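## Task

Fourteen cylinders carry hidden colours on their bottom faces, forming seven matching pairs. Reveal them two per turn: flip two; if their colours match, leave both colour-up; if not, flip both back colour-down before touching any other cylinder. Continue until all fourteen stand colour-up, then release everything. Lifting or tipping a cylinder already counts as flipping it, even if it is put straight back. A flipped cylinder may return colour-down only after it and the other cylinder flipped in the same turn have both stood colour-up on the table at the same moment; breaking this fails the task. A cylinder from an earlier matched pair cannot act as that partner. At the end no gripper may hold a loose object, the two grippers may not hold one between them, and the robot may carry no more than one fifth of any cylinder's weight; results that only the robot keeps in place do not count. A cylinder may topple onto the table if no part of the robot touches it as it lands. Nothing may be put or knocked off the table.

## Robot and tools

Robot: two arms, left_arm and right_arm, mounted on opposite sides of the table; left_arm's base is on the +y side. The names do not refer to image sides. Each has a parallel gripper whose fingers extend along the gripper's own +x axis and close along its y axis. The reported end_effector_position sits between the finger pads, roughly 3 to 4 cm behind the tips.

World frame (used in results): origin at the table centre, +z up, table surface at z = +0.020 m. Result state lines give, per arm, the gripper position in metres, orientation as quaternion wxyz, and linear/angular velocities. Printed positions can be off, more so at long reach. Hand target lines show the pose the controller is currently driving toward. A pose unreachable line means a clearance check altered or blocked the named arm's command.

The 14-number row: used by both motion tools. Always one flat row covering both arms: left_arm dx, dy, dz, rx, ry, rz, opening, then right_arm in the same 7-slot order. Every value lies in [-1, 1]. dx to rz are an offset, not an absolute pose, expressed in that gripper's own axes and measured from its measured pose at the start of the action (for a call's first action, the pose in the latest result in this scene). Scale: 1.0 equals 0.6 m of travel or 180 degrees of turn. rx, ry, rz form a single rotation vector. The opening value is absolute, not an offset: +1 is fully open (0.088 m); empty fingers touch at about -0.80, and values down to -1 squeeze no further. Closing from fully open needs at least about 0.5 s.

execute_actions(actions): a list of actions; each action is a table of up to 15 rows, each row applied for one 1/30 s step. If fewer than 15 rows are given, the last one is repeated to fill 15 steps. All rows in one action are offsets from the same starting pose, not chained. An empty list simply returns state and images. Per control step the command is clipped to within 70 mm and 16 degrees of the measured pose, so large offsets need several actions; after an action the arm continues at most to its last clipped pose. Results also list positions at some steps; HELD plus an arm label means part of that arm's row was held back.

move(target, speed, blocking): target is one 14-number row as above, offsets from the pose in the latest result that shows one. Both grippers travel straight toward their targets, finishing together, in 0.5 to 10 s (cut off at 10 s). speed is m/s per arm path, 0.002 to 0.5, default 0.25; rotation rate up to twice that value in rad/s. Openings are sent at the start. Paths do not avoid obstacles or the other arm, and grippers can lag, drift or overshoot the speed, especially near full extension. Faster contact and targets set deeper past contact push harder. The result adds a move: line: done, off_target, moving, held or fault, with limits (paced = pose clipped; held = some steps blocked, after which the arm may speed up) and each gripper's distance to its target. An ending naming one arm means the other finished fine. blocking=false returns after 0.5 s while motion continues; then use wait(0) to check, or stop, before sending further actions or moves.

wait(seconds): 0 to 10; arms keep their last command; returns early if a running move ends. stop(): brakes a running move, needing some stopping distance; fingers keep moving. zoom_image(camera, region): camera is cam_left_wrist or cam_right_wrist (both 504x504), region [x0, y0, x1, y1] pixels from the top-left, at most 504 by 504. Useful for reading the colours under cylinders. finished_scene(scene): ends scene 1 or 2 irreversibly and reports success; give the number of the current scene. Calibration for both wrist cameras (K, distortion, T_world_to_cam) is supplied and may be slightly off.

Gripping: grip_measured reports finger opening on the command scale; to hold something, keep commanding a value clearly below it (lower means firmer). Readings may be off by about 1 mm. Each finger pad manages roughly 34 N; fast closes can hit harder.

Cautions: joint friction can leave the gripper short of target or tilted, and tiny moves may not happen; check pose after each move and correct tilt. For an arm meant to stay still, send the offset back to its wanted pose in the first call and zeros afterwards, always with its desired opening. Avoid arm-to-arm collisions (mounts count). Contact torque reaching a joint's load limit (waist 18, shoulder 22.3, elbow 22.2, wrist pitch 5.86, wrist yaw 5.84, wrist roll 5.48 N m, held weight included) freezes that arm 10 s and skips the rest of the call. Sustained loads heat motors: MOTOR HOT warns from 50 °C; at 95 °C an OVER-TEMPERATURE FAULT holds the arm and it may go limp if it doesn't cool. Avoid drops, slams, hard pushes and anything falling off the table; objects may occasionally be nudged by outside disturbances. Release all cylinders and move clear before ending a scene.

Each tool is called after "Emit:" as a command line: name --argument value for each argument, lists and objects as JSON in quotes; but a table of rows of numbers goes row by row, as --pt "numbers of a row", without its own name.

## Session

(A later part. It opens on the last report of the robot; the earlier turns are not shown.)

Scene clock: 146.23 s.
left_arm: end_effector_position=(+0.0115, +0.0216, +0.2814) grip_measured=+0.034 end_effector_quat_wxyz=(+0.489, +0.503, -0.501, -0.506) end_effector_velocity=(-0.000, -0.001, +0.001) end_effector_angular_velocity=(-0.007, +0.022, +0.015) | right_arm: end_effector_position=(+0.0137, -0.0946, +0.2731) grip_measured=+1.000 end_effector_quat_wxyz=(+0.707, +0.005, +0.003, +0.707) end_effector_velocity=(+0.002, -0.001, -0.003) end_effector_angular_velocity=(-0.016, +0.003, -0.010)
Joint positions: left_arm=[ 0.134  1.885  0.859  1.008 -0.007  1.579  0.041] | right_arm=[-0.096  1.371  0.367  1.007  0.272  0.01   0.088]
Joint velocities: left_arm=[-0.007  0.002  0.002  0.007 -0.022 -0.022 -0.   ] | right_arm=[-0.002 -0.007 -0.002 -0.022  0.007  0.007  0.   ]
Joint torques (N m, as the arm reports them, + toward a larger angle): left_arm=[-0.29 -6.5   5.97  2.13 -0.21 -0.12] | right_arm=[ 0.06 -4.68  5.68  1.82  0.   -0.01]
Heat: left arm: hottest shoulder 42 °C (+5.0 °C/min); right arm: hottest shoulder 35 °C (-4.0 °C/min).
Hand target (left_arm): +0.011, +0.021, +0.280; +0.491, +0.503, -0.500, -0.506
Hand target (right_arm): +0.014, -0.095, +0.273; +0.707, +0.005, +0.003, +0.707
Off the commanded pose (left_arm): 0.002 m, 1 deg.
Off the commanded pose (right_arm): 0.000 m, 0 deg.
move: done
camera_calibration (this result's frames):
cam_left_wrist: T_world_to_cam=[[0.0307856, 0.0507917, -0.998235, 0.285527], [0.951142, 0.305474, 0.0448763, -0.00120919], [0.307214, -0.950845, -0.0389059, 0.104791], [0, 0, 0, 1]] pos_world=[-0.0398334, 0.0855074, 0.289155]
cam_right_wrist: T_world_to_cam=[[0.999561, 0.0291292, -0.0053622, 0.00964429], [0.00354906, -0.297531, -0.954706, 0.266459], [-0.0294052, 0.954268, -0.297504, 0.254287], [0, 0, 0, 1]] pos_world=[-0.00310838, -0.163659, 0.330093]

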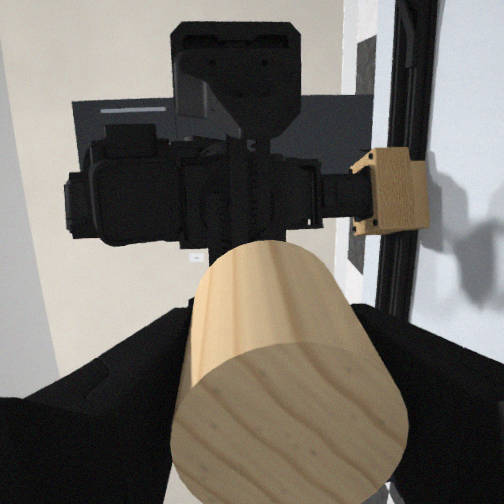

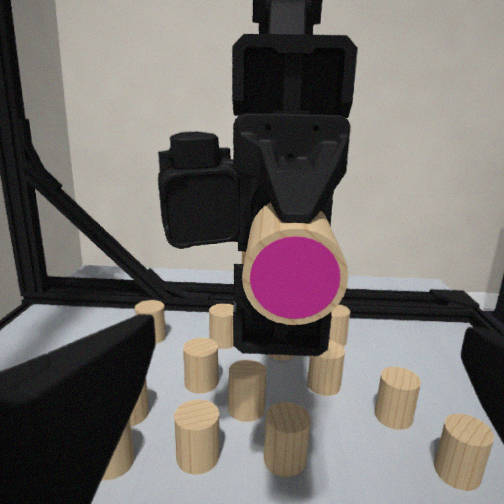

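Emit:
move --target '[0,0,0,0,0,0,-0.3,0.1285,0,0.012,0,0,0,1]' --speed 0.1

Emit:
execute_actions --actions '[[[0,0,0,0,0,0,-0.3,0,0,0,0,0,0,-0.3]],[[0,0,0,0,0,0,-0.3,0,0,0,0,0,0,-0.3]],[[0,0,0,0,0,0,1,0,0,0,0,0,0,-0.3]]]'

Emit:
move --target '[-0.1,0,0,0,0,0,1,-0.1,0,0,0,0,0,-0.3]' --speed 0.15

Scene clock: 150.20 s.
left_arm: end_effector_position=(+0.0115, +0.0215, +0.2809) grip_measured=+0.034 end_effector_quat_wxyz=(+0.489, +0.503, -0.501, -0.507) end_effector_velocity=(+0.002, +0.001, -0.002) end_effector_angular_velocity=(+0.017, +0.006, +0.020) | right_arm: end_effector_position=(+0.0135, -0.0210, +0.2815) grip_measured=+1.000 end_effector_quat_wxyz=(+0.707, +0.006, +0.002, +0.707) end_effector_velocity=(+0.002, +0.003, +0.002) end_effector_angular_velocity=(+0.002, -0.007, -0.000)
Joint positions: left_arm=[ 0.134  1.887  0.859  1.008 -0.007  1.579  0.041] | right_arm=[-0.164  1.633  0.645  0.995  0.205  0.01   0.088]
Joint velocities: left_arm=[-0.002 -0.007 -0.002 -0.022 -0.022 -0.007 -0.   ] | right_arm=[-0.007  0.002  0.012 -0.007 -0.007 -0.007  0.   ]
Joint torques (N m, as the arm reports them, + toward a larger angle): left_arm=[-0.04 -7.15  5.86  1.71  0.   -0.02] | right_arm=[-0.15 -5.45  7.22  1.62 -0.06 -0.02]
Heat: left arm: hottest shoulder 42 °C (+5.0 °C/min); right arm: hottest shoulder 35 °C (-3.0 °C/min).
Hand target (left_arm): +0.012, +0.022, +0.281; +0.489, +0.503, -0.501, -0.506
Hand target (right_arm): +0.014, -0.018, +0.280; +0.707, +0.005, +0.002, +0.707
Off the commanded pose (left_arm): 0.000 m, 0 deg.
Off the commanded pose (right_arm): 0.004 m, 0 deg.
move: done
camera_calibration (this result's frames):
cam_left_wrist: T_world_to_cam=[[0.0308031, 0.0515531, -0.998195, 0.285041], [0.951142, 0.305439, 0.0451259, -0.00123174], [0.307215, -0.950815, -0.0396258, 0.1049], [0, 0, 0, 1]] pos_world=[-0.0398354, 0.085422, 0.288739]
cam_right_wrist: T_world_to_cam=[[0.99958, 0.0283848, -0.00576447, 0.0078108], [0.00284499, -0.294276, -0.955716, 0.296741], [-0.0288242, 0.955299, -0.294234, 0.185671], [0, 0, 0, 1]] pos_world=[-0.00329992, -0.0902693, 0.338275]

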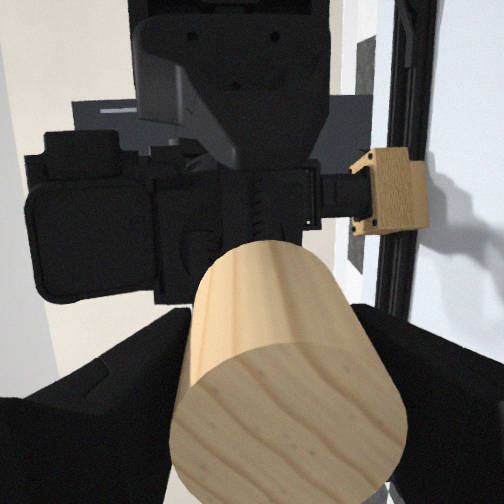

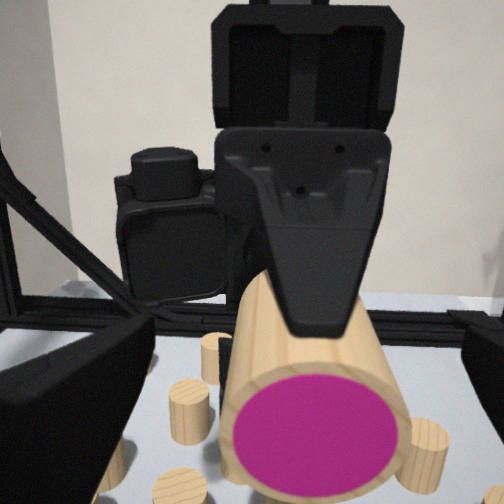

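Scene clock: 151.70 s.
left_arm: end_effector_position=(+0.0120, +0.0216, +0.2808) grip_measured=+1.000 end_effector_quat_wxyz=(+0.489, +0.504, -0.501, -0.506) end_effector_velocity=(-0.000, +0.001, +0.002) end_effector_angular_velocity=(-0.007, +0.007, +0.005) | right_arm: end_effector_position=(+0.0129, -0.0211, +0.2815) grip_measured=+0.025 end_effector_quat_wxyz=(+0.707, +0.006, +0.002, +0.708) end_effector_velocity=(-0.002, -0.001, -0.002) end_effector_angular_velocity=(-0.007, -0.009, +0.010)
Joint positions: left_arm=[ 0.135  1.887  0.858  1.008 -0.008  1.579  0.088] | right_arm=[-0.163  1.633  0.645  0.995  0.204  0.01   0.04 ]
Joint velocities: left_arm=[-0.002 -0.002 -0.002  0.007 -0.007 -0.007  0.   ] | right_arm=[ 0.002 -0.002 -0.002 -0.007 -0.007 -0.007 -0.   ]
Joint torques (N m, as the arm reports them, + toward a larger angle): left_arm=[-0.01 -7.09  5.76  1.77  0.01 -0.06] | right_arm=[ 0.06 -6.8   5.75  1.85  0.02 -0.01]
Heat: left arm: hottest shoulder 42 °C (+5.1 °C/min); right arm: hottest shoulder 35 °C (-3.0 °C/min).
Hand target (left_arm): +0.012, +0.022, +0.281; +0.489, +0.504, -0.501, -0.506
Hand target (right_arm): +0.013, -0.021, +0.282; +0.707, +0.006, +0.002, +0.708
Off the commanded pose (left_arm): 0.000 m, 0 deg.
Off the commanded pose (right_arm): 0.000 m, 0 deg.
Step readings (end_effector_position; steps 1 to 15: 1st action; 16 to 30: 2nd action; 31 to 45: 3rd action):
0: left_arm (+0.0115, +0.0215, +0.2809) | right_arm (+0.0135, -0.0210, +0.2815)
1: left_arm (+0.0115, +0.0215, +0.2809) | right_arm (+0.0135, -0.0210, +0.2815)
2: left_arm (+0.0115, +0.0215, +0.2809) | right_arm (+0.0135, -0.0210, +0.2815)
4: left_arm (+0.0115, +0.0215, +0.2809) | right_arm (+0.0135, -0.0210, +0.2815)
8: left_arm (+0.0116, +0.0215, +0.2809) | right_arm (+0.0133, -0.0210, +0.2815)
15: left_arm (+0.0120, +0.0215, +0.2809) | right_arm (+0.0129, -0.0211, +0.2815)
16: left_arm (+0.0120, +0.0215, +0.2809) | right_arm (+0.0129, -0.0211, +0.2815)
17: left_arm (+0.0120, +0.0215, +0.2809) | right_arm (+0.0129, -0.0211, +0.2815)
19: left_arm (+0.0120, +0.0215, +0.2809) | right_arm (+0.0129, -0.0211, +0.2815)
23: left_arm (+0.0120, +0.0215, +0.2809) | right_arm (+0.0129, -0.0211, +0.2815)
30: left_arm (+0.0120, +0.0216, +0.2808) | right_arm (+0.0129, -0.0211, +0.2815)
31: left_arm (+0.0120, +0.0216, +0.2808) | right_arm (+0.0129, -0.0211, +0.2815)
32: left_arm (+0.0120, +0.0216, +0.2808) | right_arm (+0.0129, -0.0211, +0.2815)
34: left_arm (+0.0120, +0.0215, +0.2810) | right_arm (+0.0129, -0.0211, +0.2815)
38: left_arm (+0.0120, +0.0216, +0.2809) | right_arm (+0.0129, -0.0211, +0.2815)
45: end_effector_position above
camera_calibration (this result's frames):
cam_left_wrist: T_world_to_cam=[[0.0307357, 0.0519919, -0.998174, 0.284855], [0.950556, 0.307236, 0.0452725, -0.0018426], [0.309029, -0.950212, -0.0399781, 0.104845], [0, 0, 0, 1]] pos_world=[-0.0394038, 0.0853807, 0.28861]
cam_right_wrist: T_world_to_cam=[[0.999513, 0.0306726, -0.00575471, 0.00841847], [0.0035278, -0.294267, -0.955717, 0.296721], [-0.0310078, 0.955231, -0.294232, 0.185724], [0, 0, 0, 1]] pos_world=[-0.00370224, -0.0903528, 0.338275]

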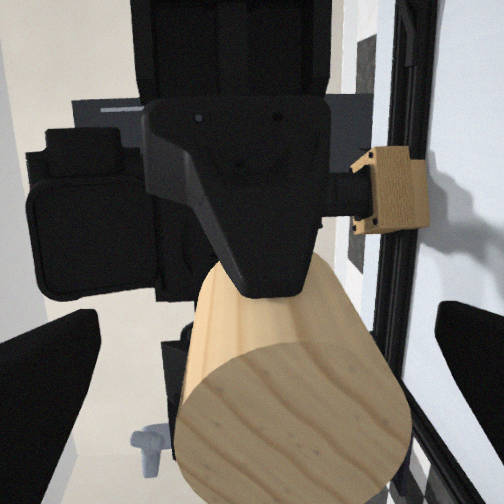

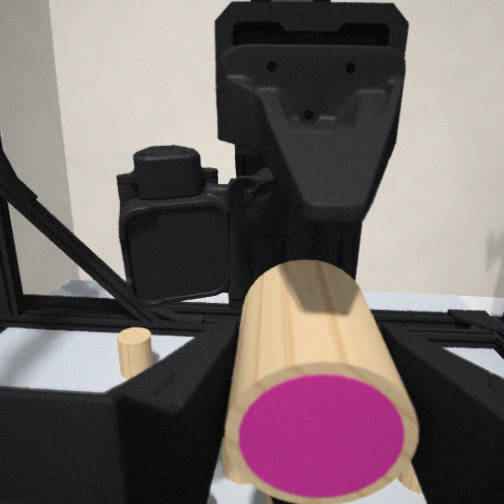

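Scene clock: 152.60 s.
left_arm: end_effector_position=(+0.0131, +0.0792, +0.2791) grip_measured=+1.000 end_effector_quat_wxyz=(+0.487, +0.506, -0.499, -0.508) end_effector_velocity=(-0.002, +0.002, +0.001) end_effector_angular_velocity=(+0.003, +0.007, +0.000) | right_arm: end_effector_position=(+0.0130, -0.0777, +0.2826) grip_measured=+0.024 end_effector_quat_wxyz=(+0.706, +0.008, +0.001, +0.708) end_effector_velocity=(+0.001, -0.003, +0.002) end_effector_angular_velocity=(+0.002, +0.008, +0.005)
Joint positions: left_arm=[ 0.134  1.706  0.617  1.061 -0.008  1.579  0.088] | right_arm=[-0.114  1.412  0.441  0.981  0.252  0.01   0.04 ]
Joint velocities: left_arm=[-0.007 -0.012 -0.007 -0.007 -0.007 -0.007  0.   ] | right_arm=[-0.002 -0.017 -0.007 -0.007 -0.007  0.007 -0.   ]
Joint torques (N m, as the arm reports them, + toward a larger angle): left_arm=[-0.17 -6.87  5.01  2.02 -0.12 -0.06] | right_arm=[ 0.3  -6.3   4.48  1.74  0.12  0.  ]
Heat: left arm: hottest shoulder 42 °C (+5.1 °C/min); right arm: hottest shoulder 35 °C (-3.0 °C/min).
Hand target (left_arm): +0.013, +0.081, +0.282; +0.489, +0.504, -0.501, -0.506
Hand target (right_arm): +0.013, -0.081, +0.281; +0.707, +0.006, +0.002, +0.708
Off the commanded pose (left_arm): 0.004 m, 0 deg.
Off the commanded pose (right_arm): 0.004 m, 0 deg.
move: done
camera_calibration (this result's frames):
cam_left_wrist: T_world_to_cam=[[0.0309444, 0.0603533, -0.997697, 0.279321], [0.950664, 0.306482, 0.0480255, -0.02124], [0.308674, -0.949961, -0.0478918, 0.161398], [0, 0, 0, 1]] pos_world=[-0.0382709, 0.142974, 0.287427]
cam_right_wrist: T_world_to_cam=[[0.999494, 0.0310734, -0.00673864, 0.0103864], [0.00261361, -0.29151, -0.956564, 0.28152], [-0.0316881, 0.956063, -0.291444, 0.23944], [0, 0, 0, 1]] pos_world=[-0.00352954, -0.147176, 0.339145]

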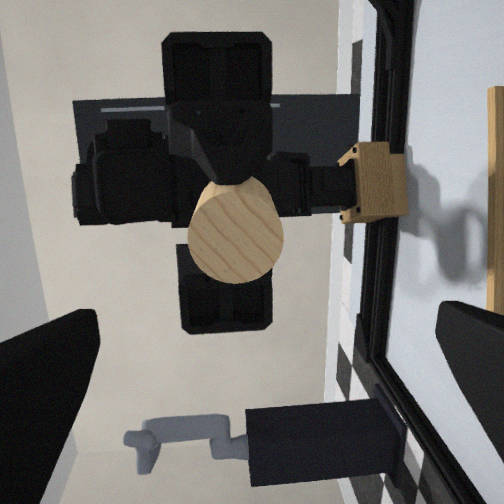

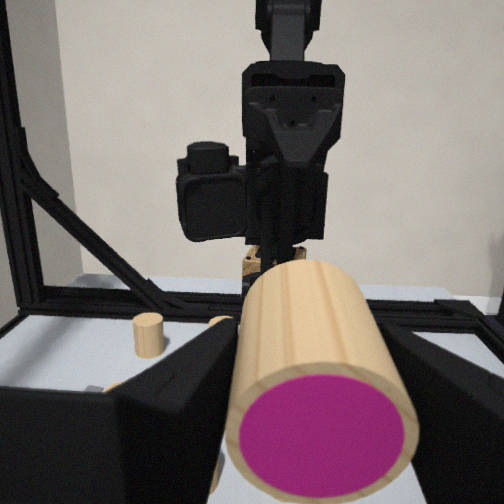

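Emit:
move --target '[-0.175,-0.205,-0.22,0,0,-0.497,0.5,-0.027,0.055,-0.213,0,0.505,0,-0.3]' --speed 0.3

Scene clock: 157.57 s.
left_arm: end_effector_position=(+0.1451, +0.1868, +0.1605) grip_measured=+0.500 end_effector_quat_wxyz=(-0.006, +0.708, +0.002, -0.706) end_effector_velocity=(-0.000, +0.002, +0.004) end_effector_angular_velocity=(+0.019, -0.001, +0.019) | right_arm: end_effector_position=(-0.0206, -0.0948, +0.1564) grip_measured=+0.024 end_effector_quat_wxyz=(+0.500, -0.499, +0.500, +0.501) end_effector_velocity=(+0.001, +0.004, +0.010) end_effector_angular_velocity=(+0.015, +0.011, +0.000)
Joint positions: left_arm=[ 0.509  1.95   1.388 -1.02  -0.007  1.928  0.063] | right_arm=[-0.116  1.98   1.518 -1.106 -0.001  0.252  0.04 ]
Joint velocities: left_arm=[-0.002  0.002  0.022 -0.037 -0.007 -0.022 -0.   ] | right_arm=[-0.007 -0.007  0.032 -0.022 -0.007 -0.007 -0.   ]
Joint torques (N m, as the arm reports them, + toward a larger angle): left_arm=[ 0.27 -6.34  6.71 -0.04 -0.15  0.13] | right_arm=[-0.18 -7.6   6.86 -0.09 -0.1   0.04]
Heat: left arm: hottest shoulder 41 °C (+3.0 °C/min); right arm: hottest shoulder 35 °C (-3.0 °C/min).
Hand target (left_arm): +0.148, +0.186, +0.160; -0.009, +0.710, +0.004, -0.704
Hand target (right_arm): -0.021, -0.092, +0.154; +0.499, -0.499, +0.503, +0.498
Off the commanded pose (left_arm): 0.003 m, 1 deg.
Off the commanded pose (right_arm): 0.003 m, 1 deg.
move: done
camera_calibration (this result's frames):
cam_left_wrist: T_world_to_cam=[[0.0267681, 0.998653, 0.0444502, -0.191514], [0.945422, -0.0397366, 0.323415, -0.152746], [0.324746, 0.033367, -0.945213, 0.175187], [0, 0, 0, 1]] pos_world=[0.0926451, 0.179341, 0.223502]
cam_right_wrist: T_world_to_cam=[[0.999523, 0.00516085, -0.0304592, 0.0449499], [0.0140354, -0.954181, 0.298902, -0.102999], [-0.027521, -0.299187, -0.953798, 0.202673], [0, 0, 0, 1]] pos_world=[-0.037905, -0.0378742, 0.225465]

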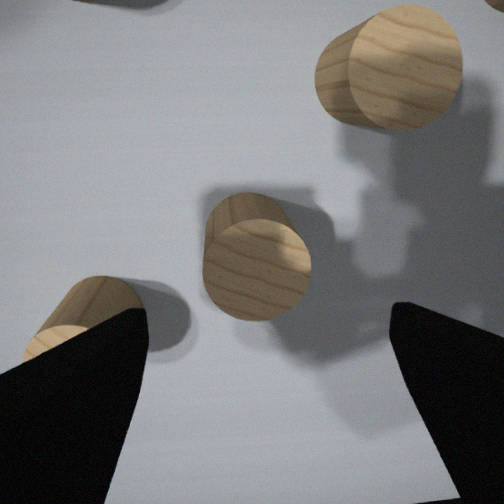

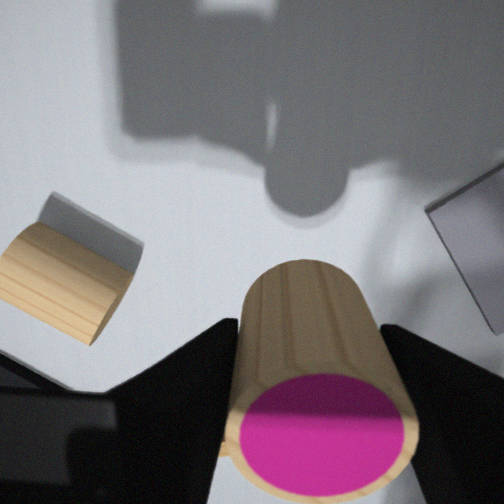

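Emit:
move --target '[0.153,-0.003,-0.006,0,0,0,0.5,0.146,0,0,0,0,0,-0.3]' --speed 0.08

Emit:
execute_actions --actions '[[[0,0,0,0,0,0,-0.3,0,0,0,0,0,0,0.6]],[[0,0,0,0,0,0,-0.3,0,0,0,0,0,0,0.6]]]'

Emit:
move --target '[-0.13,0,0,0,0,0,-0.3,-0.13,0,0,0,0,0,0.6]' --speed 0.15

Scene clock: 161.27 s.
left_arm: end_effector_position=(+0.1494, +0.1881, +0.0727) grip_measured=+0.500 end_effector_quat_wxyz=(-0.003, +0.710, -0.000, -0.705) end_effector_velocity=(+0.001, +0.004, -0.001) end_effector_angular_velocity=(+0.019, -0.016, +0.005) | right_arm: end_effector_position=(-0.0214, -0.0915, +0.0800) grip_measured=+0.024 end_effector_quat_wxyz=(+0.503, -0.493, +0.497, +0.507) end_effector_velocity=(+0.002, +0.002, +0.000) end_effector_angular_velocity=(+0.009, -0.006, +0.019)
Joint positions: left_arm=[ 0.521  2.098  1.219 -0.693 -0.008  1.939  0.063] | right_arm=[-0.117  2.08   1.341 -0.811 -0.001  0.252  0.04 ]
Joint velocities: left_arm=[-0.002  0.002 -0.002 -0.007 -0.022 -0.007 -0.   ] | right_arm=[-0.002 -0.002 -0.002  0.007  0.007 -0.022 -0.   ]
Joint torques (N m, as the arm reports them, + toward a larger angle): left_arm=[ 0.18 -6.5   4.42  0.41  0.06  0.12] | right_arm=[ 0.11 -7.21  3.22  1.42  0.03 -0.01]
Heat: left arm: hottest shoulder 41 °C (+3.0 °C/min); right arm: hottest shoulder 36 °C (-2.0 °C/min).
Hand target (left_arm): +0.149, +0.190, +0.069; -0.006, +0.708, +0.002, -0.706
Hand target (right_arm): -0.021, -0.095, +0.069; +0.500, -0.499, +0.500, +0.501
Off the commanded pose (left_arm): 0.004 m, 1 deg.
Off the commanded pose (right_arm): 0.012 m, 1 deg.
move: off_target (right_arm)
camera_calibration (this result's frames):
cam_left_wrist: T_world_to_cam=[[0.0254692, 0.999029, 0.0359536, -0.188292], [0.944173, -0.0358567, 0.327493, -0.129177], [0.328464, 0.0256054, -0.944169, 0.0916338], [0, 0, 0, 1]] pos_world=[0.0966625, 0.181131, 0.135592]
cam_right_wrist: T_world_to_cam=[[0.999352, 0.00540295, -0.0355739, 0.0437759], [0.0151868, -0.959621, 0.280886, -0.0760677], [-0.0326198, -0.281245, -0.959081, 0.132622], [0, 0, 0, 1]] pos_world=[-0.0382663, -0.0359334, 0.150119]

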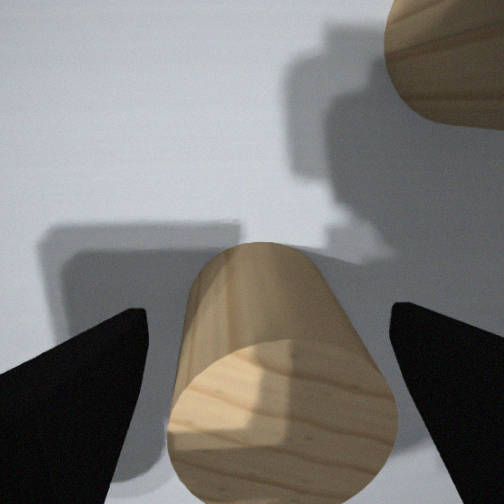

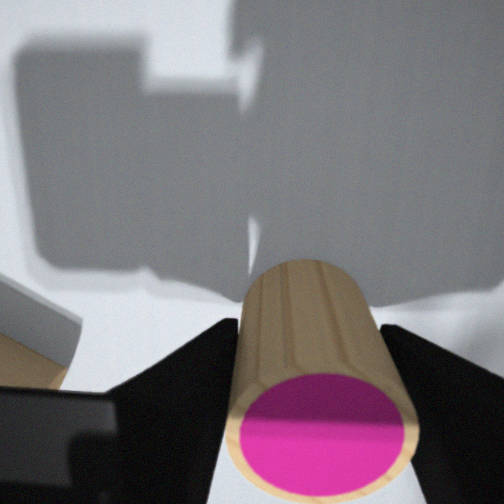

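Scene clock: 162.27 s.
left_arm: end_effector_position=(+0.1493, +0.1882, +0.0727) grip_measured=+0.040 end_effector_quat_wxyz=(-0.003, +0.709, -0.000, -0.705) end_effector_velocity=(+0.001, -0.001, +0.002) end_effector_angular_velocity=(+0.000, -0.008, +0.020) | right_arm: end_effector_position=(-0.0215, -0.0911, +0.0800) grip_measured=+0.600 end_effector_quat_wxyz=(+0.504, -0.493, +0.496, +0.507) end_effector_velocity=(+0.000, -0.002, +0.000) end_effector_angular_velocity=(-0.009, +0.005, +0.005)
Joint positions: left_arm=[ 0.521  2.098  1.219 -0.693 -0.007  1.939  0.041] | right_arm=[-0.117  2.08   1.341 -0.809 -0.001  0.252  0.068]
Joint velocities: left_arm=[-0.002 -0.002  0.007 -0.007 -0.007 -0.022 -0.   ] | right_arm=[-0.002 -0.002 -0.002 -0.007 -0.007 -0.007 -0.   ]
Joint torques (N m, as the arm reports them, + toward a larger angle): left_arm=[-0.04 -7.35  4.96  0.19  0.05  0.01] | right_arm=[ 0.03 -9.51  5.02  0.15  0.   -0.02]
Heat: left arm: hottest shoulder 41 °C (+3.0 °C/min); right arm: hottest shoulder 36 °C (-2.0 °C/min).
Hand target (left_arm): +0.149, +0.188, +0.073; -0.003, +0.709, -0.000, -0.705
Hand target (right_arm): -0.021, -0.091, +0.080; +0.504, -0.493, +0.496, +0.507
Off the commanded pose (left_arm): 0.000 m, 0 deg.
Off the commanded pose (right_arm): 0.000 m, 0 deg.
Step readings (end_effector_position; steps 1 to 15: 1st action; 16 to 30: 2nd action):
0: left_arm (+0.1494, +0.1881, +0.0727) | right_arm (-0.0214, -0.0915, +0.0800)
1: left_arm (+0.1494, +0.1881, +0.0727) | right_arm (-0.0214, -0.0915, +0.0800)
2: left_arm (+0.1494, +0.1881, +0.0727) | right_arm (-0.0214, -0.0914, +0.0798)
4: left_arm (+0.1494, +0.1880, +0.0728) | right_arm (-0.0218, -0.0902, +0.0799)
8: left_arm (+0.1493, +0.1882, +0.0727) | right_arm (-0.0215, -0.0910, +0.0800)
15: left_arm (+0.1493, +0.1882, +0.0727) | right_arm (-0.0215, -0.0911, +0.0800)
16: left_arm (+0.1493, +0.1882, +0.0727) | right_arm (-0.0215, -0.0912, +0.0798)
17: left_arm (+0.1493, +0.1882, +0.0727) | right_arm (-0.0215, -0.0912, +0.0798)
19: left_arm (+0.1493, +0.1882, +0.0727) | right_arm (-0.0215, -0.0911, +0.0800)
23: left_arm (+0.1493, +0.1882, +0.0727) | right_arm (-0.0215, -0.0912, +0.0798)
30: end_effector_position above
camera_calibration (this result's frames):
cam_left_wrist: T_world_to_cam=[[0.0254866, 0.999021, 0.0361614, -0.188363], [0.944334, -0.0359286, 0.32702, -0.129072], [0.327999, 0.0258138, -0.944325, 0.0917009], [0, 0, 0, 1]] pos_world=[0.0966102, 0.181174, 0.135616]
cam_right_wrist: T_world_to_cam=[[0.999335, 0.0054691, -0.0360384, 0.0439204], [0.0153198, -0.960138, 0.279106, -0.0755839], [-0.0330754, -0.279473, -0.959584, 0.132933], [0, 0, 0, 1]] pos_world=[-0.0383365, -0.0356601, 0.150239]

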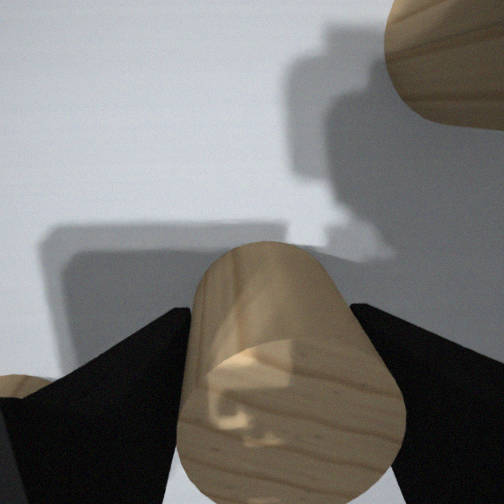

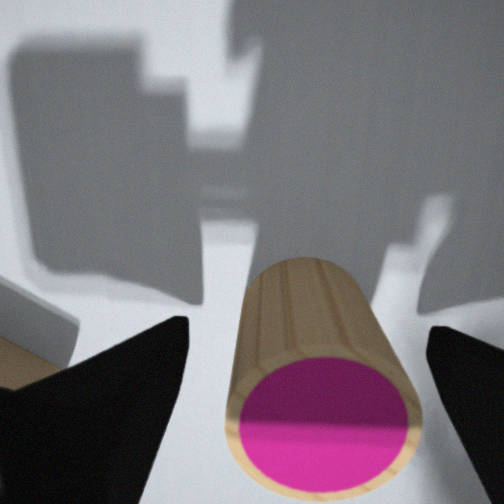

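Scene clock: 163.23 s.
left_arm: end_effector_position=(+0.1481, +0.1909, +0.1437) grip_measured=+0.039 end_effector_quat_wxyz=(-0.009, +0.707, +0.006, -0.707) end_effector_velocity=(-0.000, +0.001, +0.004) end_effector_angular_velocity=(+0.009, -0.004, -0.010) | right_arm: end_effector_position=(-0.0203, -0.0955, +0.1522) grip_measured=+0.600 end_effector_quat_wxyz=(+0.501, -0.498, +0.499, +0.502) end_effector_velocity=(+0.001, +0.002, +0.004) end_effector_angular_velocity=(+0.009, -0.005, -0.010)
Joint positions: left_arm=[ 0.521  1.97   1.346 -0.968 -0.007  1.939  0.041] | right_arm=[-0.117  1.977  1.496 -1.082 -0.001  0.252  0.068]
Joint velocities: left_arm=[-0.002 -0.002  0.012 -0.022 -0.007  0.007 -0.   ] | right_arm=[-0.002 -0.002  0.012 -0.007  0.007  0.007 -0.   ]
Joint torques (N m, as the arm reports them, + toward a larger angle): left_arm=[-0.32 -8.49  6.62 -0.09  0.04 -0.07] | right_arm=[ -0.01 -10.08   6.69  -0.03  -0.01  -0.03]
Heat: left arm: hottest shoulder 41 °C (+3.0 °C/min); right arm: hottest shoulder 36 °C (-2.0 °C/min).
Hand target (left_arm): +0.148, +0.187, +0.151; -0.003, +0.709, -0.000, -0.705
Hand target (right_arm): -0.021, -0.093, +0.158; +0.504, -0.493, +0.496, +0.507
Off the commanded pose (left_arm): 0.008 m, 1 deg.
Off the commanded pose (right_arm): 0.006 m, 1 deg.
move: done
camera_calibration (this result's frames):
cam_left_wrist: T_world_to_cam=[[0.0261877, 0.998171, 0.05449, -0.196175], [0.946603, -0.0422826, 0.319617, -0.14912], [0.321336, 0.0432103, -0.945979, 0.1569], [0, 0, 0, 1]] pos_world=[0.0958774, 0.182731, 0.206775]
cam_right_wrist: T_world_to_cam=[[0.999474, 0.00492831, -0.0320396, 0.0447747], [0.0141488, -0.955582, 0.294384, -0.101837], [-0.0291657, -0.294683, -0.95515, 0.199008], [0, 0, 0, 1]] pos_world=[-0.0375061, -0.0388907, 0.221496]

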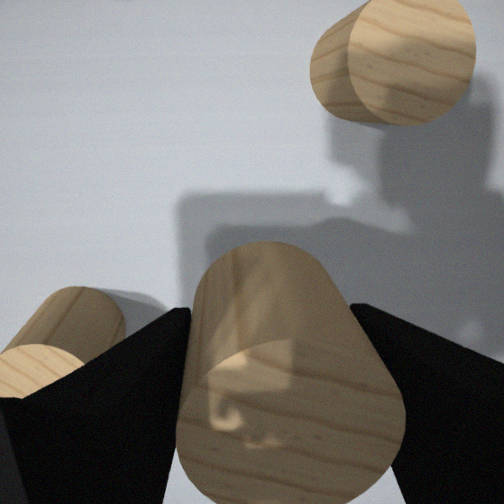

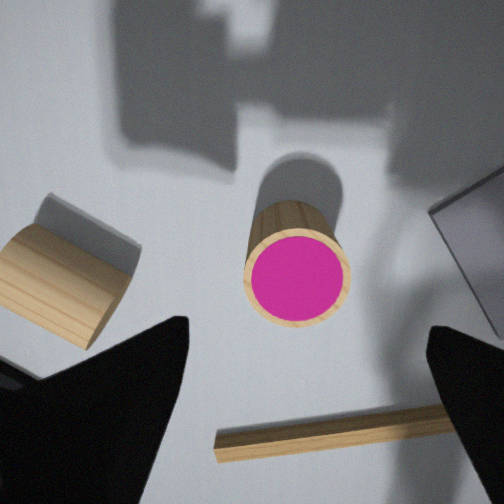

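Emit:
move --target '[-0.234,0.278,0.224,0,0,0.507,-0.3,-0.208,-0.057,-0.003,0,-0.497,0,1]' --speed 0.3

Scene clock: 167.97 s.
left_arm: end_effector_position=(+0.0125, +0.0252, +0.2775) grip_measured=+0.036 end_effector_quat_wxyz=(+0.492, +0.500, -0.501, -0.507) end_effector_velocity=(-0.002, -0.001, -0.001) end_effector_angular_velocity=(-0.002, +0.007, -0.010) | right_arm: end_effector_position=(+0.0135, -0.0970, +0.2858) grip_measured=+1.000 end_effector_quat_wxyz=(+0.705, +0.014, +0.003, +0.709) end_effector_velocity=(-0.000, -0.001, +0.001) end_effector_angular_velocity=(+0.012, -0.019, +0.014)
Joint positions: left_arm=[ 0.137  1.891  0.836  1.041 -0.004  1.573  0.041] | right_arm=[-0.097  1.316  0.381  0.952  0.265  0.02   0.088]
Joint velocities: left_arm=[-0.002  0.007  0.002  0.007  0.007 -0.007 -0.   ] | right_arm=[-0.007  0.002 -0.007  0.022 -0.022 -0.022  0.   ]
Joint torques (N m, as the arm reports them, + toward a larger angle): left_arm=[-0.26 -6.27  7.1   2.13 -0.21 -0.15] | right_arm=[-0.14 -3.78  4.29  1.95 -0.13 -0.17]
Heat: left arm: hottest shoulder 42 °C (+3.0 °C/min); right arm: hottest shoulder 37 °C (-1.0 °C/min).
Hand target (left_arm): +0.012, +0.023, +0.280; +0.496, +0.497, -0.502, -0.504
Hand target (right_arm): +0.014, -0.098, +0.277; +0.705, +0.003, +0.006, +0.710
Off the commanded pose (left_arm): 0.005 m, 1 deg.
Off the commanded pose (right_arm): 0.009 m, 2 deg.
move: off_target (right_arm)
camera_calibration (this result's frames):
cam_left_wrist: T_world_to_cam=[[0.0249025, 0.0447825, -0.998686, 0.281737], [0.951474, 0.305445, 0.0374218, -0.00108622], [0.30672, -0.951156, -0.035003, 0.106651], [0, 0, 0, 1]] pos_world=[-0.0386946, 0.0891571, 0.28514]
cam_right_wrist: T_world_to_cam=[[0.999179, 0.0358685, -0.0188416, 0.0144248], [-0.00784753, -0.284904, -0.958524, 0.280281], [-0.0397489, 0.957885, -0.284388, 0.257094], [0, 0, 0, 1]] pos_world=[-0.00199427, -0.16693, 0.342042]

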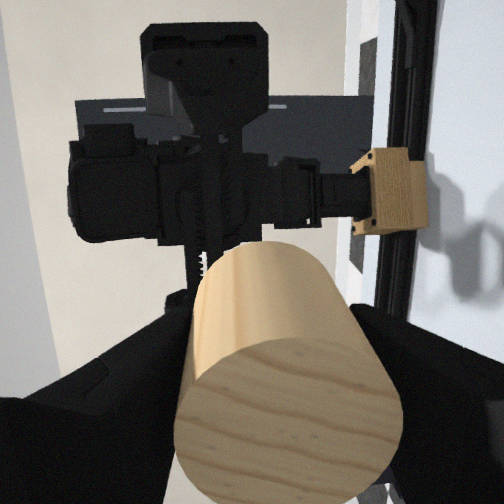

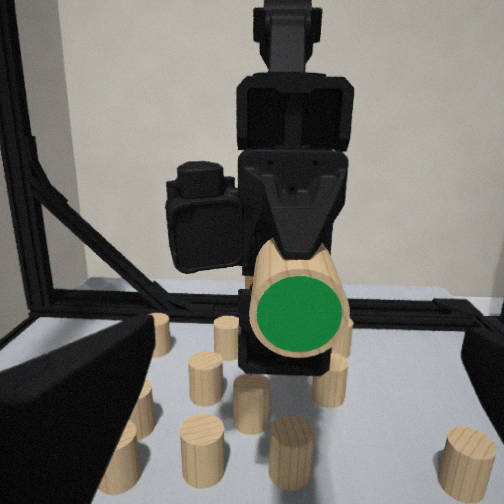

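Green. Target R_y -.014 cmd, z .274.

Emit:
move --target '[0,0,0,0,0,0,-0.3,0.139,-0.002,-0.023,0,0.005,0,1]' --speed 0.1

Emit:
execute_actions --actions '[[[0,0,0,0,0,0,-0.3,0,0,0,0,0,0,-0.3]],[[0,0,0,0,0,0,-0.3,0,0,0,0,0,0,-0.3]],[[0,0,0,0,0,0,1,0,0,0,0,0,0,-0.3]]]'

Emit:
move --target '[-0.16,0,0,0,0,0,1,-0.06,0,0,0,0,0,-0.3]' --speed 0.15

Emit:
move --target '[-0.14,0,0,0,0,0,1,0.035,-0.03,-0.2,0,0.505,0,-0.3]' --speed 0.3

Scene clock: 173.17 s.
left_arm: end_effector_position=(+0.0124, +0.0250, +0.2773) grip_measured=+0.034 end_effector_quat_wxyz=(+0.492, +0.500, -0.502, -0.506) end_effector_velocity=(-0.002, +0.001, -0.001) end_effector_angular_velocity=(+0.007, +0.007, -0.010) | right_arm: end_effector_position=(+0.0138, -0.0170, +0.2740) grip_measured=+1.000 end_effector_quat_wxyz=(+0.705, +0.008, +0.007, +0.709) end_effector_velocity=(-0.000, +0.002, +0.001) end_effector_angular_velocity=(+0.007, -0.021, +0.005)
Joint positions: left_arm=[ 0.137  1.892  0.837  1.043 -0.004  1.573  0.041] | right_arm=[-0.171  1.668  0.649  1.021  0.191  0.02   0.088]
Joint velocities: left_arm=[-0.002 -0.002 -0.002 -0.007  0.007 -0.007 -0.   ] | right_arm=[-0.002  0.007  0.007  0.007 -0.007 -0.022  0.   ]
Joint torques (N m, as the arm reports them, + toward a larger angle): left_arm=[ 0.04 -7.18  5.89  1.68 -0.02 -0.04] | right_arm=[-0.2  -5.64  6.97  1.86 -0.08  0.1 ]
Heat: left arm: hottest shoulder 41 °C (+2.0 °C/min); right arm: hottest shoulder 36 °C (-2.0 °C/min).
Hand target (left_arm): +0.012, +0.025, +0.278; +0.492, +0.500, -0.502, -0.506
Hand target (right_arm): +0.014, -0.014, +0.273; +0.705, +0.009, +0.008, +0.709
Off the commanded pose (left_arm): 0.000 m, 0 deg.
Off the commanded pose (right_arm): 0.004 m, 0 deg.
move: done
camera_calibration (this result's frames):
cam_left_wrist: T_world_to_cam=[[0.0248997, 0.0444015, -0.998703, 0.281617], [0.951474, 0.30546, 0.0373026, -0.000876134], [0.30672, -0.951169, -0.034641, 0.106449], [0, 0, 0, 1]] pos_world=[-0.0388287, 0.0890149, 0.284972]
cam_right_wrist: T_world_to_cam=[[0.99927, 0.0352363, -0.014787, 0.00994836], [-0.00357997, -0.298935, -0.954267, 0.290373], [-0.0380452, 0.953623, -0.29859, 0.18092], [0, 0, 0, 1]] pos_world=[-0.00201844, -0.0860773, 0.331262]

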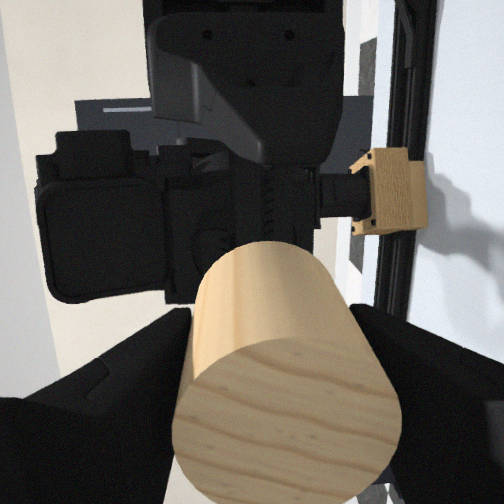

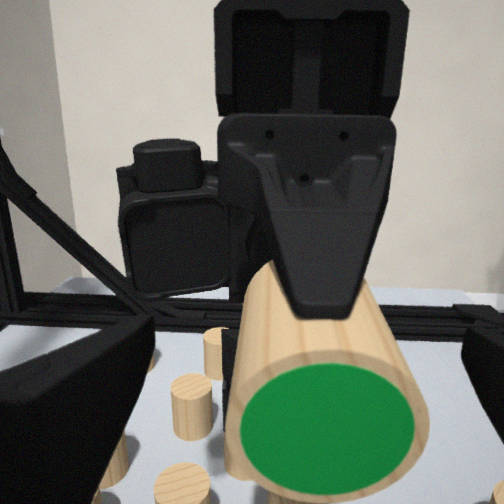

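Scene clock: 174.67 s.
left_arm: end_effector_position=(+0.0123, +0.0250, +0.2771) grip_measured=+1.000 end_effector_quat_wxyz=(+0.492, +0.500, -0.502, -0.507) end_effector_velocity=(-0.000, +0.001, -0.001) end_effector_angular_velocity=(+0.007, +0.007, +0.005) | right_arm: end_effector_position=(+0.0141, -0.0169, +0.2740) grip_measured=+0.025 end_effector_quat_wxyz=(+0.705, +0.008, +0.007, +0.709) end_effector_velocity=(+0.000, -0.000, -0.005) end_effector_angular_velocity=(-0.022, -0.012, +0.005)
Joint positions: left_arm=[ 0.137  1.892  0.837  1.043 -0.004  1.573  0.088] | right_arm=[-0.171  1.668  0.649  1.021  0.192  0.02   0.04 ]
Joint velocities: left_arm=[-0.002 -0.002 -0.002 -0.007 -0.007 -0.007  0.   ] | right_arm=[-0.002 -0.002 -0.002 -0.022 -0.007 -0.007 -0.   ]
Joint torques (N m, as the arm reports them, + toward a larger angle): left_arm=[-0.08 -7.03  5.77  1.76 -0.02  0.  ] | right_arm=[ 0.04 -6.99  5.6   1.85  0.01 -0.01]
Heat: left arm: hottest shoulder 41 °C (+2.0 °C/min); right arm: hottest shoulder 36 °C (-2.0 °C/min).
Hand target (left_arm): +0.012, +0.025, +0.277; +0.492, +0.500, -0.502, -0.507
Hand target (right_arm): +0.014, -0.017, +0.274; +0.705, +0.008, +0.007, +0.709
Off the commanded pose (left_arm): 0.000 m, 0 deg.
Off the commanded pose (right_arm): 0.000 m, 0 deg.
Step readings (end_effector_position; steps 1 to 15: 1st action; 16 to 30: 2nd action; 31 to 45: 3rd action):
0: left_arm (+0.0124, +0.0250, +0.2773) | right_arm (+0.0138, -0.0170, +0.2740)
1: left_arm (+0.0124, +0.0250, +0.2773) | right_arm (+0.0138, -0.0169, +0.2740)
2: left_arm (+0.0124, +0.0250, +0.2773) | right_arm (+0.0138, -0.0169, +0.2740)
4: left_arm (+0.0124, +0.0250, +0.2773) | right_arm (+0.0138, -0.0169, +0.2740)
8: left_arm (+0.0124, +0.0250, +0.2773) | right_arm (+0.0138, -0.0169, +0.2740)
15: left_arm (+0.0123, +0.0250, +0.2771) | right_arm (+0.0141, -0.0169, +0.2740)
16: left_arm (+0.0123, +0.0250, +0.2771) | right_arm (+0.0141, -0.0169, +0.2740)
17: left_arm (+0.0123, +0.0250, +0.2771) | right_arm (+0.0141, -0.0169, +0.2740)
19: left_arm (+0.0123, +0.0250, +0.2771) | right_arm (+0.0141, -0.0169, +0.2740)
23: left_arm (+0.0123, +0.0250, +0.2771) | right_arm (+0.0141, -0.0169, +0.2740)
30: left_arm (+0.0123, +0.0250, +0.2771) | right_arm (+0.0141, -0.0169, +0.2740)
31: left_arm (+0.0123, +0.0250, +0.2771) | right_arm (+0.0141, -0.0169, +0.2740)
32: left_arm (+0.0123, +0.0250, +0.2771) | right_arm (+0.0141, -0.0169, +0.2740)
34: left_arm (+0.0123, +0.0250, +0.2771) | right_arm (+0.0141, -0.0169, +0.2740)
38: left_arm (+0.0123, +0.0250, +0.2771) | right_arm (+0.0141, -0.0169, +0.2740)
45: end_effector_position above
camera_calibration (this result's frames):
cam_left_wrist: T_world_to_cam=[[0.0249196, 0.044773, -0.998686, 0.281424], [0.95159, 0.305082, 0.0374218, -0.000832156], [0.306357, -0.951273, -0.035003, 0.106546], [0, 0, 0, 1]] pos_world=[-0.0388622, 0.089008, 0.284815]
cam_right_wrist: T_world_to_cam=[[0.999309, 0.0340927, -0.0147881, 0.00966253], [-0.00392317, -0.29893, -0.954267, 0.290406], [-0.0369541, 0.953666, -0.29859, 0.180797], [0, 0, 0, 1]] pos_world=[-0.00183535, -0.085938, 0.331252]

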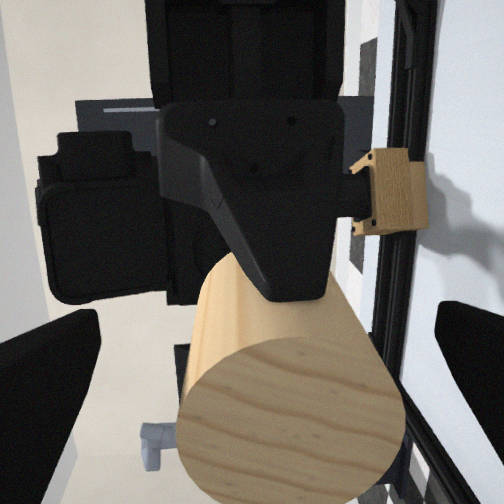

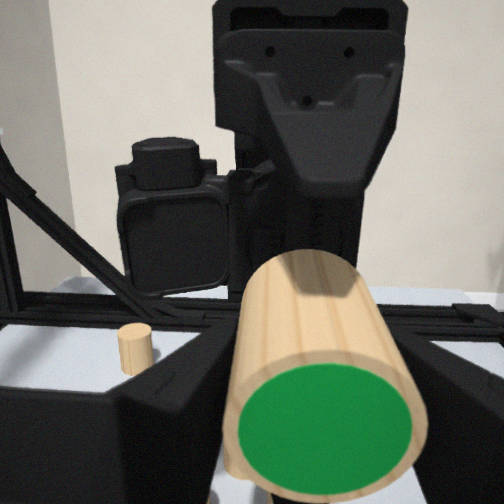

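Scene clock: 175.80 s.
left_arm: end_effector_position=(+0.0136, +0.1189, +0.2773) grip_measured=+1.000 end_effector_quat_wxyz=(+0.491, +0.500, -0.501, -0.508) end_effector_velocity=(+0.000, +0.003, -0.002) end_effector_angular_velocity=(+0.007, -0.008, +0.015) | right_arm: end_effector_position=(+0.0143, -0.0497, +0.2743) grip_measured=+0.025 end_effector_quat_wxyz=(+0.705, +0.008, +0.007, +0.709) end_effector_velocity=(+0.000, -0.001, +0.003) end_effector_angular_velocity=(+0.012, -0.005, +0.005)
Joint positions: left_arm=[ 0.135  1.586  0.455  1.114 -0.004  1.573  0.088] | right_arm=[-0.148  1.55   0.525  1.026  0.215  0.02   0.04 ]
Joint velocities: left_arm=[-0.007 -0.012 -0.012 -0.007 -0.022  0.007  0.   ] | right_arm=[-0.002 -0.007 -0.002  0.007 -0.007 -0.007 -0.   ]
Joint torques (N m, as the arm reports them, + toward a larger angle): left_arm=[-0.22 -5.75  4.88  1.77 -0.14 -0.05] | right_arm=[ 0.29 -7.27  4.3   1.96  0.11  0.  ]
Heat: left arm: hottest shoulder 41 °C (+2.0 °C/min); right arm: hottest shoulder 36 °C (-2.0 °C/min).
Hand target (left_arm): +0.013, +0.121, +0.279; +0.492, +0.500, -0.502, -0.507
Hand target (right_arm): +0.014, -0.053, +0.274; +0.705, +0.008, +0.007, +0.709
Off the commanded pose (left_arm): 0.002 m, 0 deg.
Off the commanded pose (right_arm): 0.003 m, 0 deg.
move: done
camera_calibration (this result's frames):
cam_left_wrist: T_world_to_cam=[[0.0250709, 0.0485434, -0.998506, 0.276825], [0.952052, 0.303485, 0.0386587, -0.030863], [0.304908, -0.951599, -0.0386072, 0.196509], [0, 0, 0, 1]] pos_world=[-0.0374744, 0.182926, 0.285192]
cam_right_wrist: T_world_to_cam=[[0.999296, 0.0344738, -0.0148233, 0.0106091], [-0.00384249, -0.298939, -0.954264, 0.28089], [-0.0373284, 0.953649, -0.298596, 0.2122], [0, 0, 0, 1]] pos_world=[-0.00160121, -0.118761, 0.331562]

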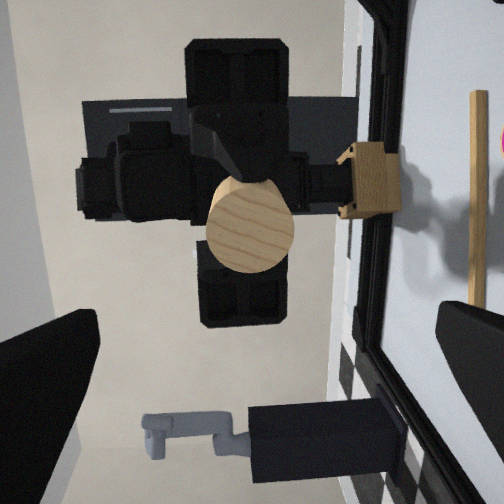

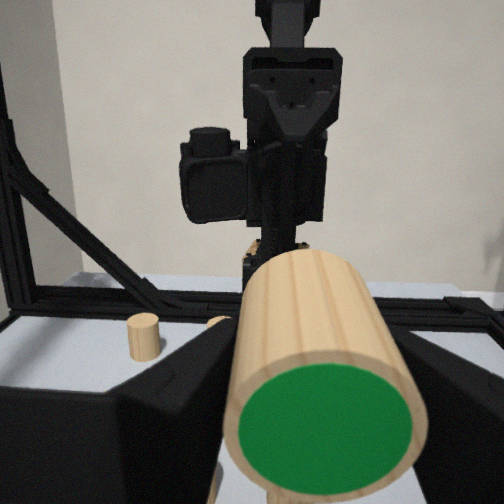

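Scene clock: 179.03 s.
left_arm: end_effector_position=(+0.0147, +0.2011, +0.2800) grip_measured=+1.000 end_effector_quat_wxyz=(+0.491, +0.499, -0.502, -0.508) end_effector_velocity=(+0.003, +0.001, -0.004) end_effector_angular_velocity=(+0.018, +0.021, +0.020) | right_arm: end_effector_position=(+0.0303, -0.0298, +0.1576) grip_measured=+0.024 end_effector_quat_wxyz=(+0.498, -0.498, +0.505, +0.499) end_effector_velocity=(+0.002, +0.000, -0.001) end_effector_angular_velocity=(-0.007, -0.008, -0.010)
Joint positions: left_arm=[ 0.133  1.168  0.173  0.98  -0.004  1.573  0.088] | right_arm=[-0.273  2.207  1.868 -1.237 -0.008  0.101  0.04 ]
Joint velocities: left_arm=[-0.002 -0.007 -0.002 -0.022 -0.022 -0.022  0.   ] | right_arm=[-0.002  0.007  0.007 -0.007  0.007  0.007  0.   ]
Joint torques (N m, as the arm reports them, + toward a larger angle): left_arm=[-0.2  -3.12  5.42  1.58 -0.15 -0.05] | right_arm=[-0.17 -9.26  7.15 -0.11 -0.13 -0.2 ]
Heat: left arm: hottest shoulder 41 °C (+2.0 °C/min); right arm: hottest shoulder 36 °C (-1.0 °C/min).
Hand target (left_arm): +0.015, +0.203, +0.279; +0.491, +0.500, -0.501, -0.508
Hand target (right_arm): +0.031, -0.028, +0.154; +0.494, -0.501, +0.506, +0.499
Off the commanded pose (left_arm): 0.002 m, 0 deg.
Off the commanded pose (right_arm): 0.004 m, 1 deg.
move: done
camera_calibration (this result's frames):
cam_left_wrist: T_world_to_cam=[[0.0251269, 0.046201, -0.998616, 0.276036], [0.952746, 0.301393, 0.0379166, -0.0563239], [0.302727, -0.95238, -0.0364447, 0.274142], [0, 0, 0, 1]] pos_world=[-0.0362639, 0.26531, 0.287781]
cam_right_wrist: T_world_to_cam=[[0.999336, -0.00041861, -0.0364284, -0.00541425], [0.0107351, -0.952152, 0.305436, -0.0428798], [-0.0348132, -0.305624, -0.951515, 0.224282], [0, 0, 0, 1]] pos_world=[0.013679, 0.0277158, 0.226308]

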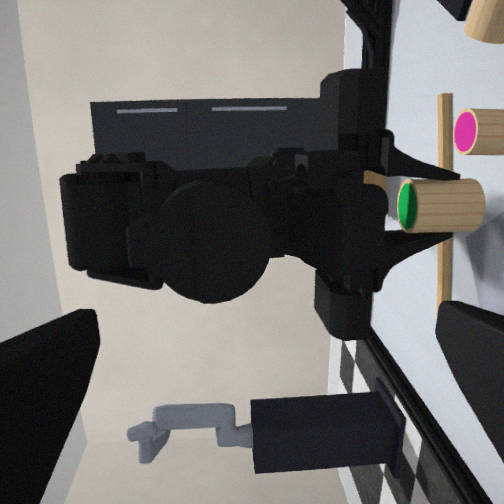

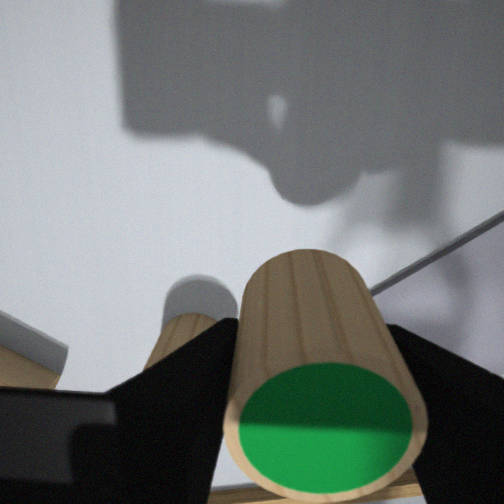

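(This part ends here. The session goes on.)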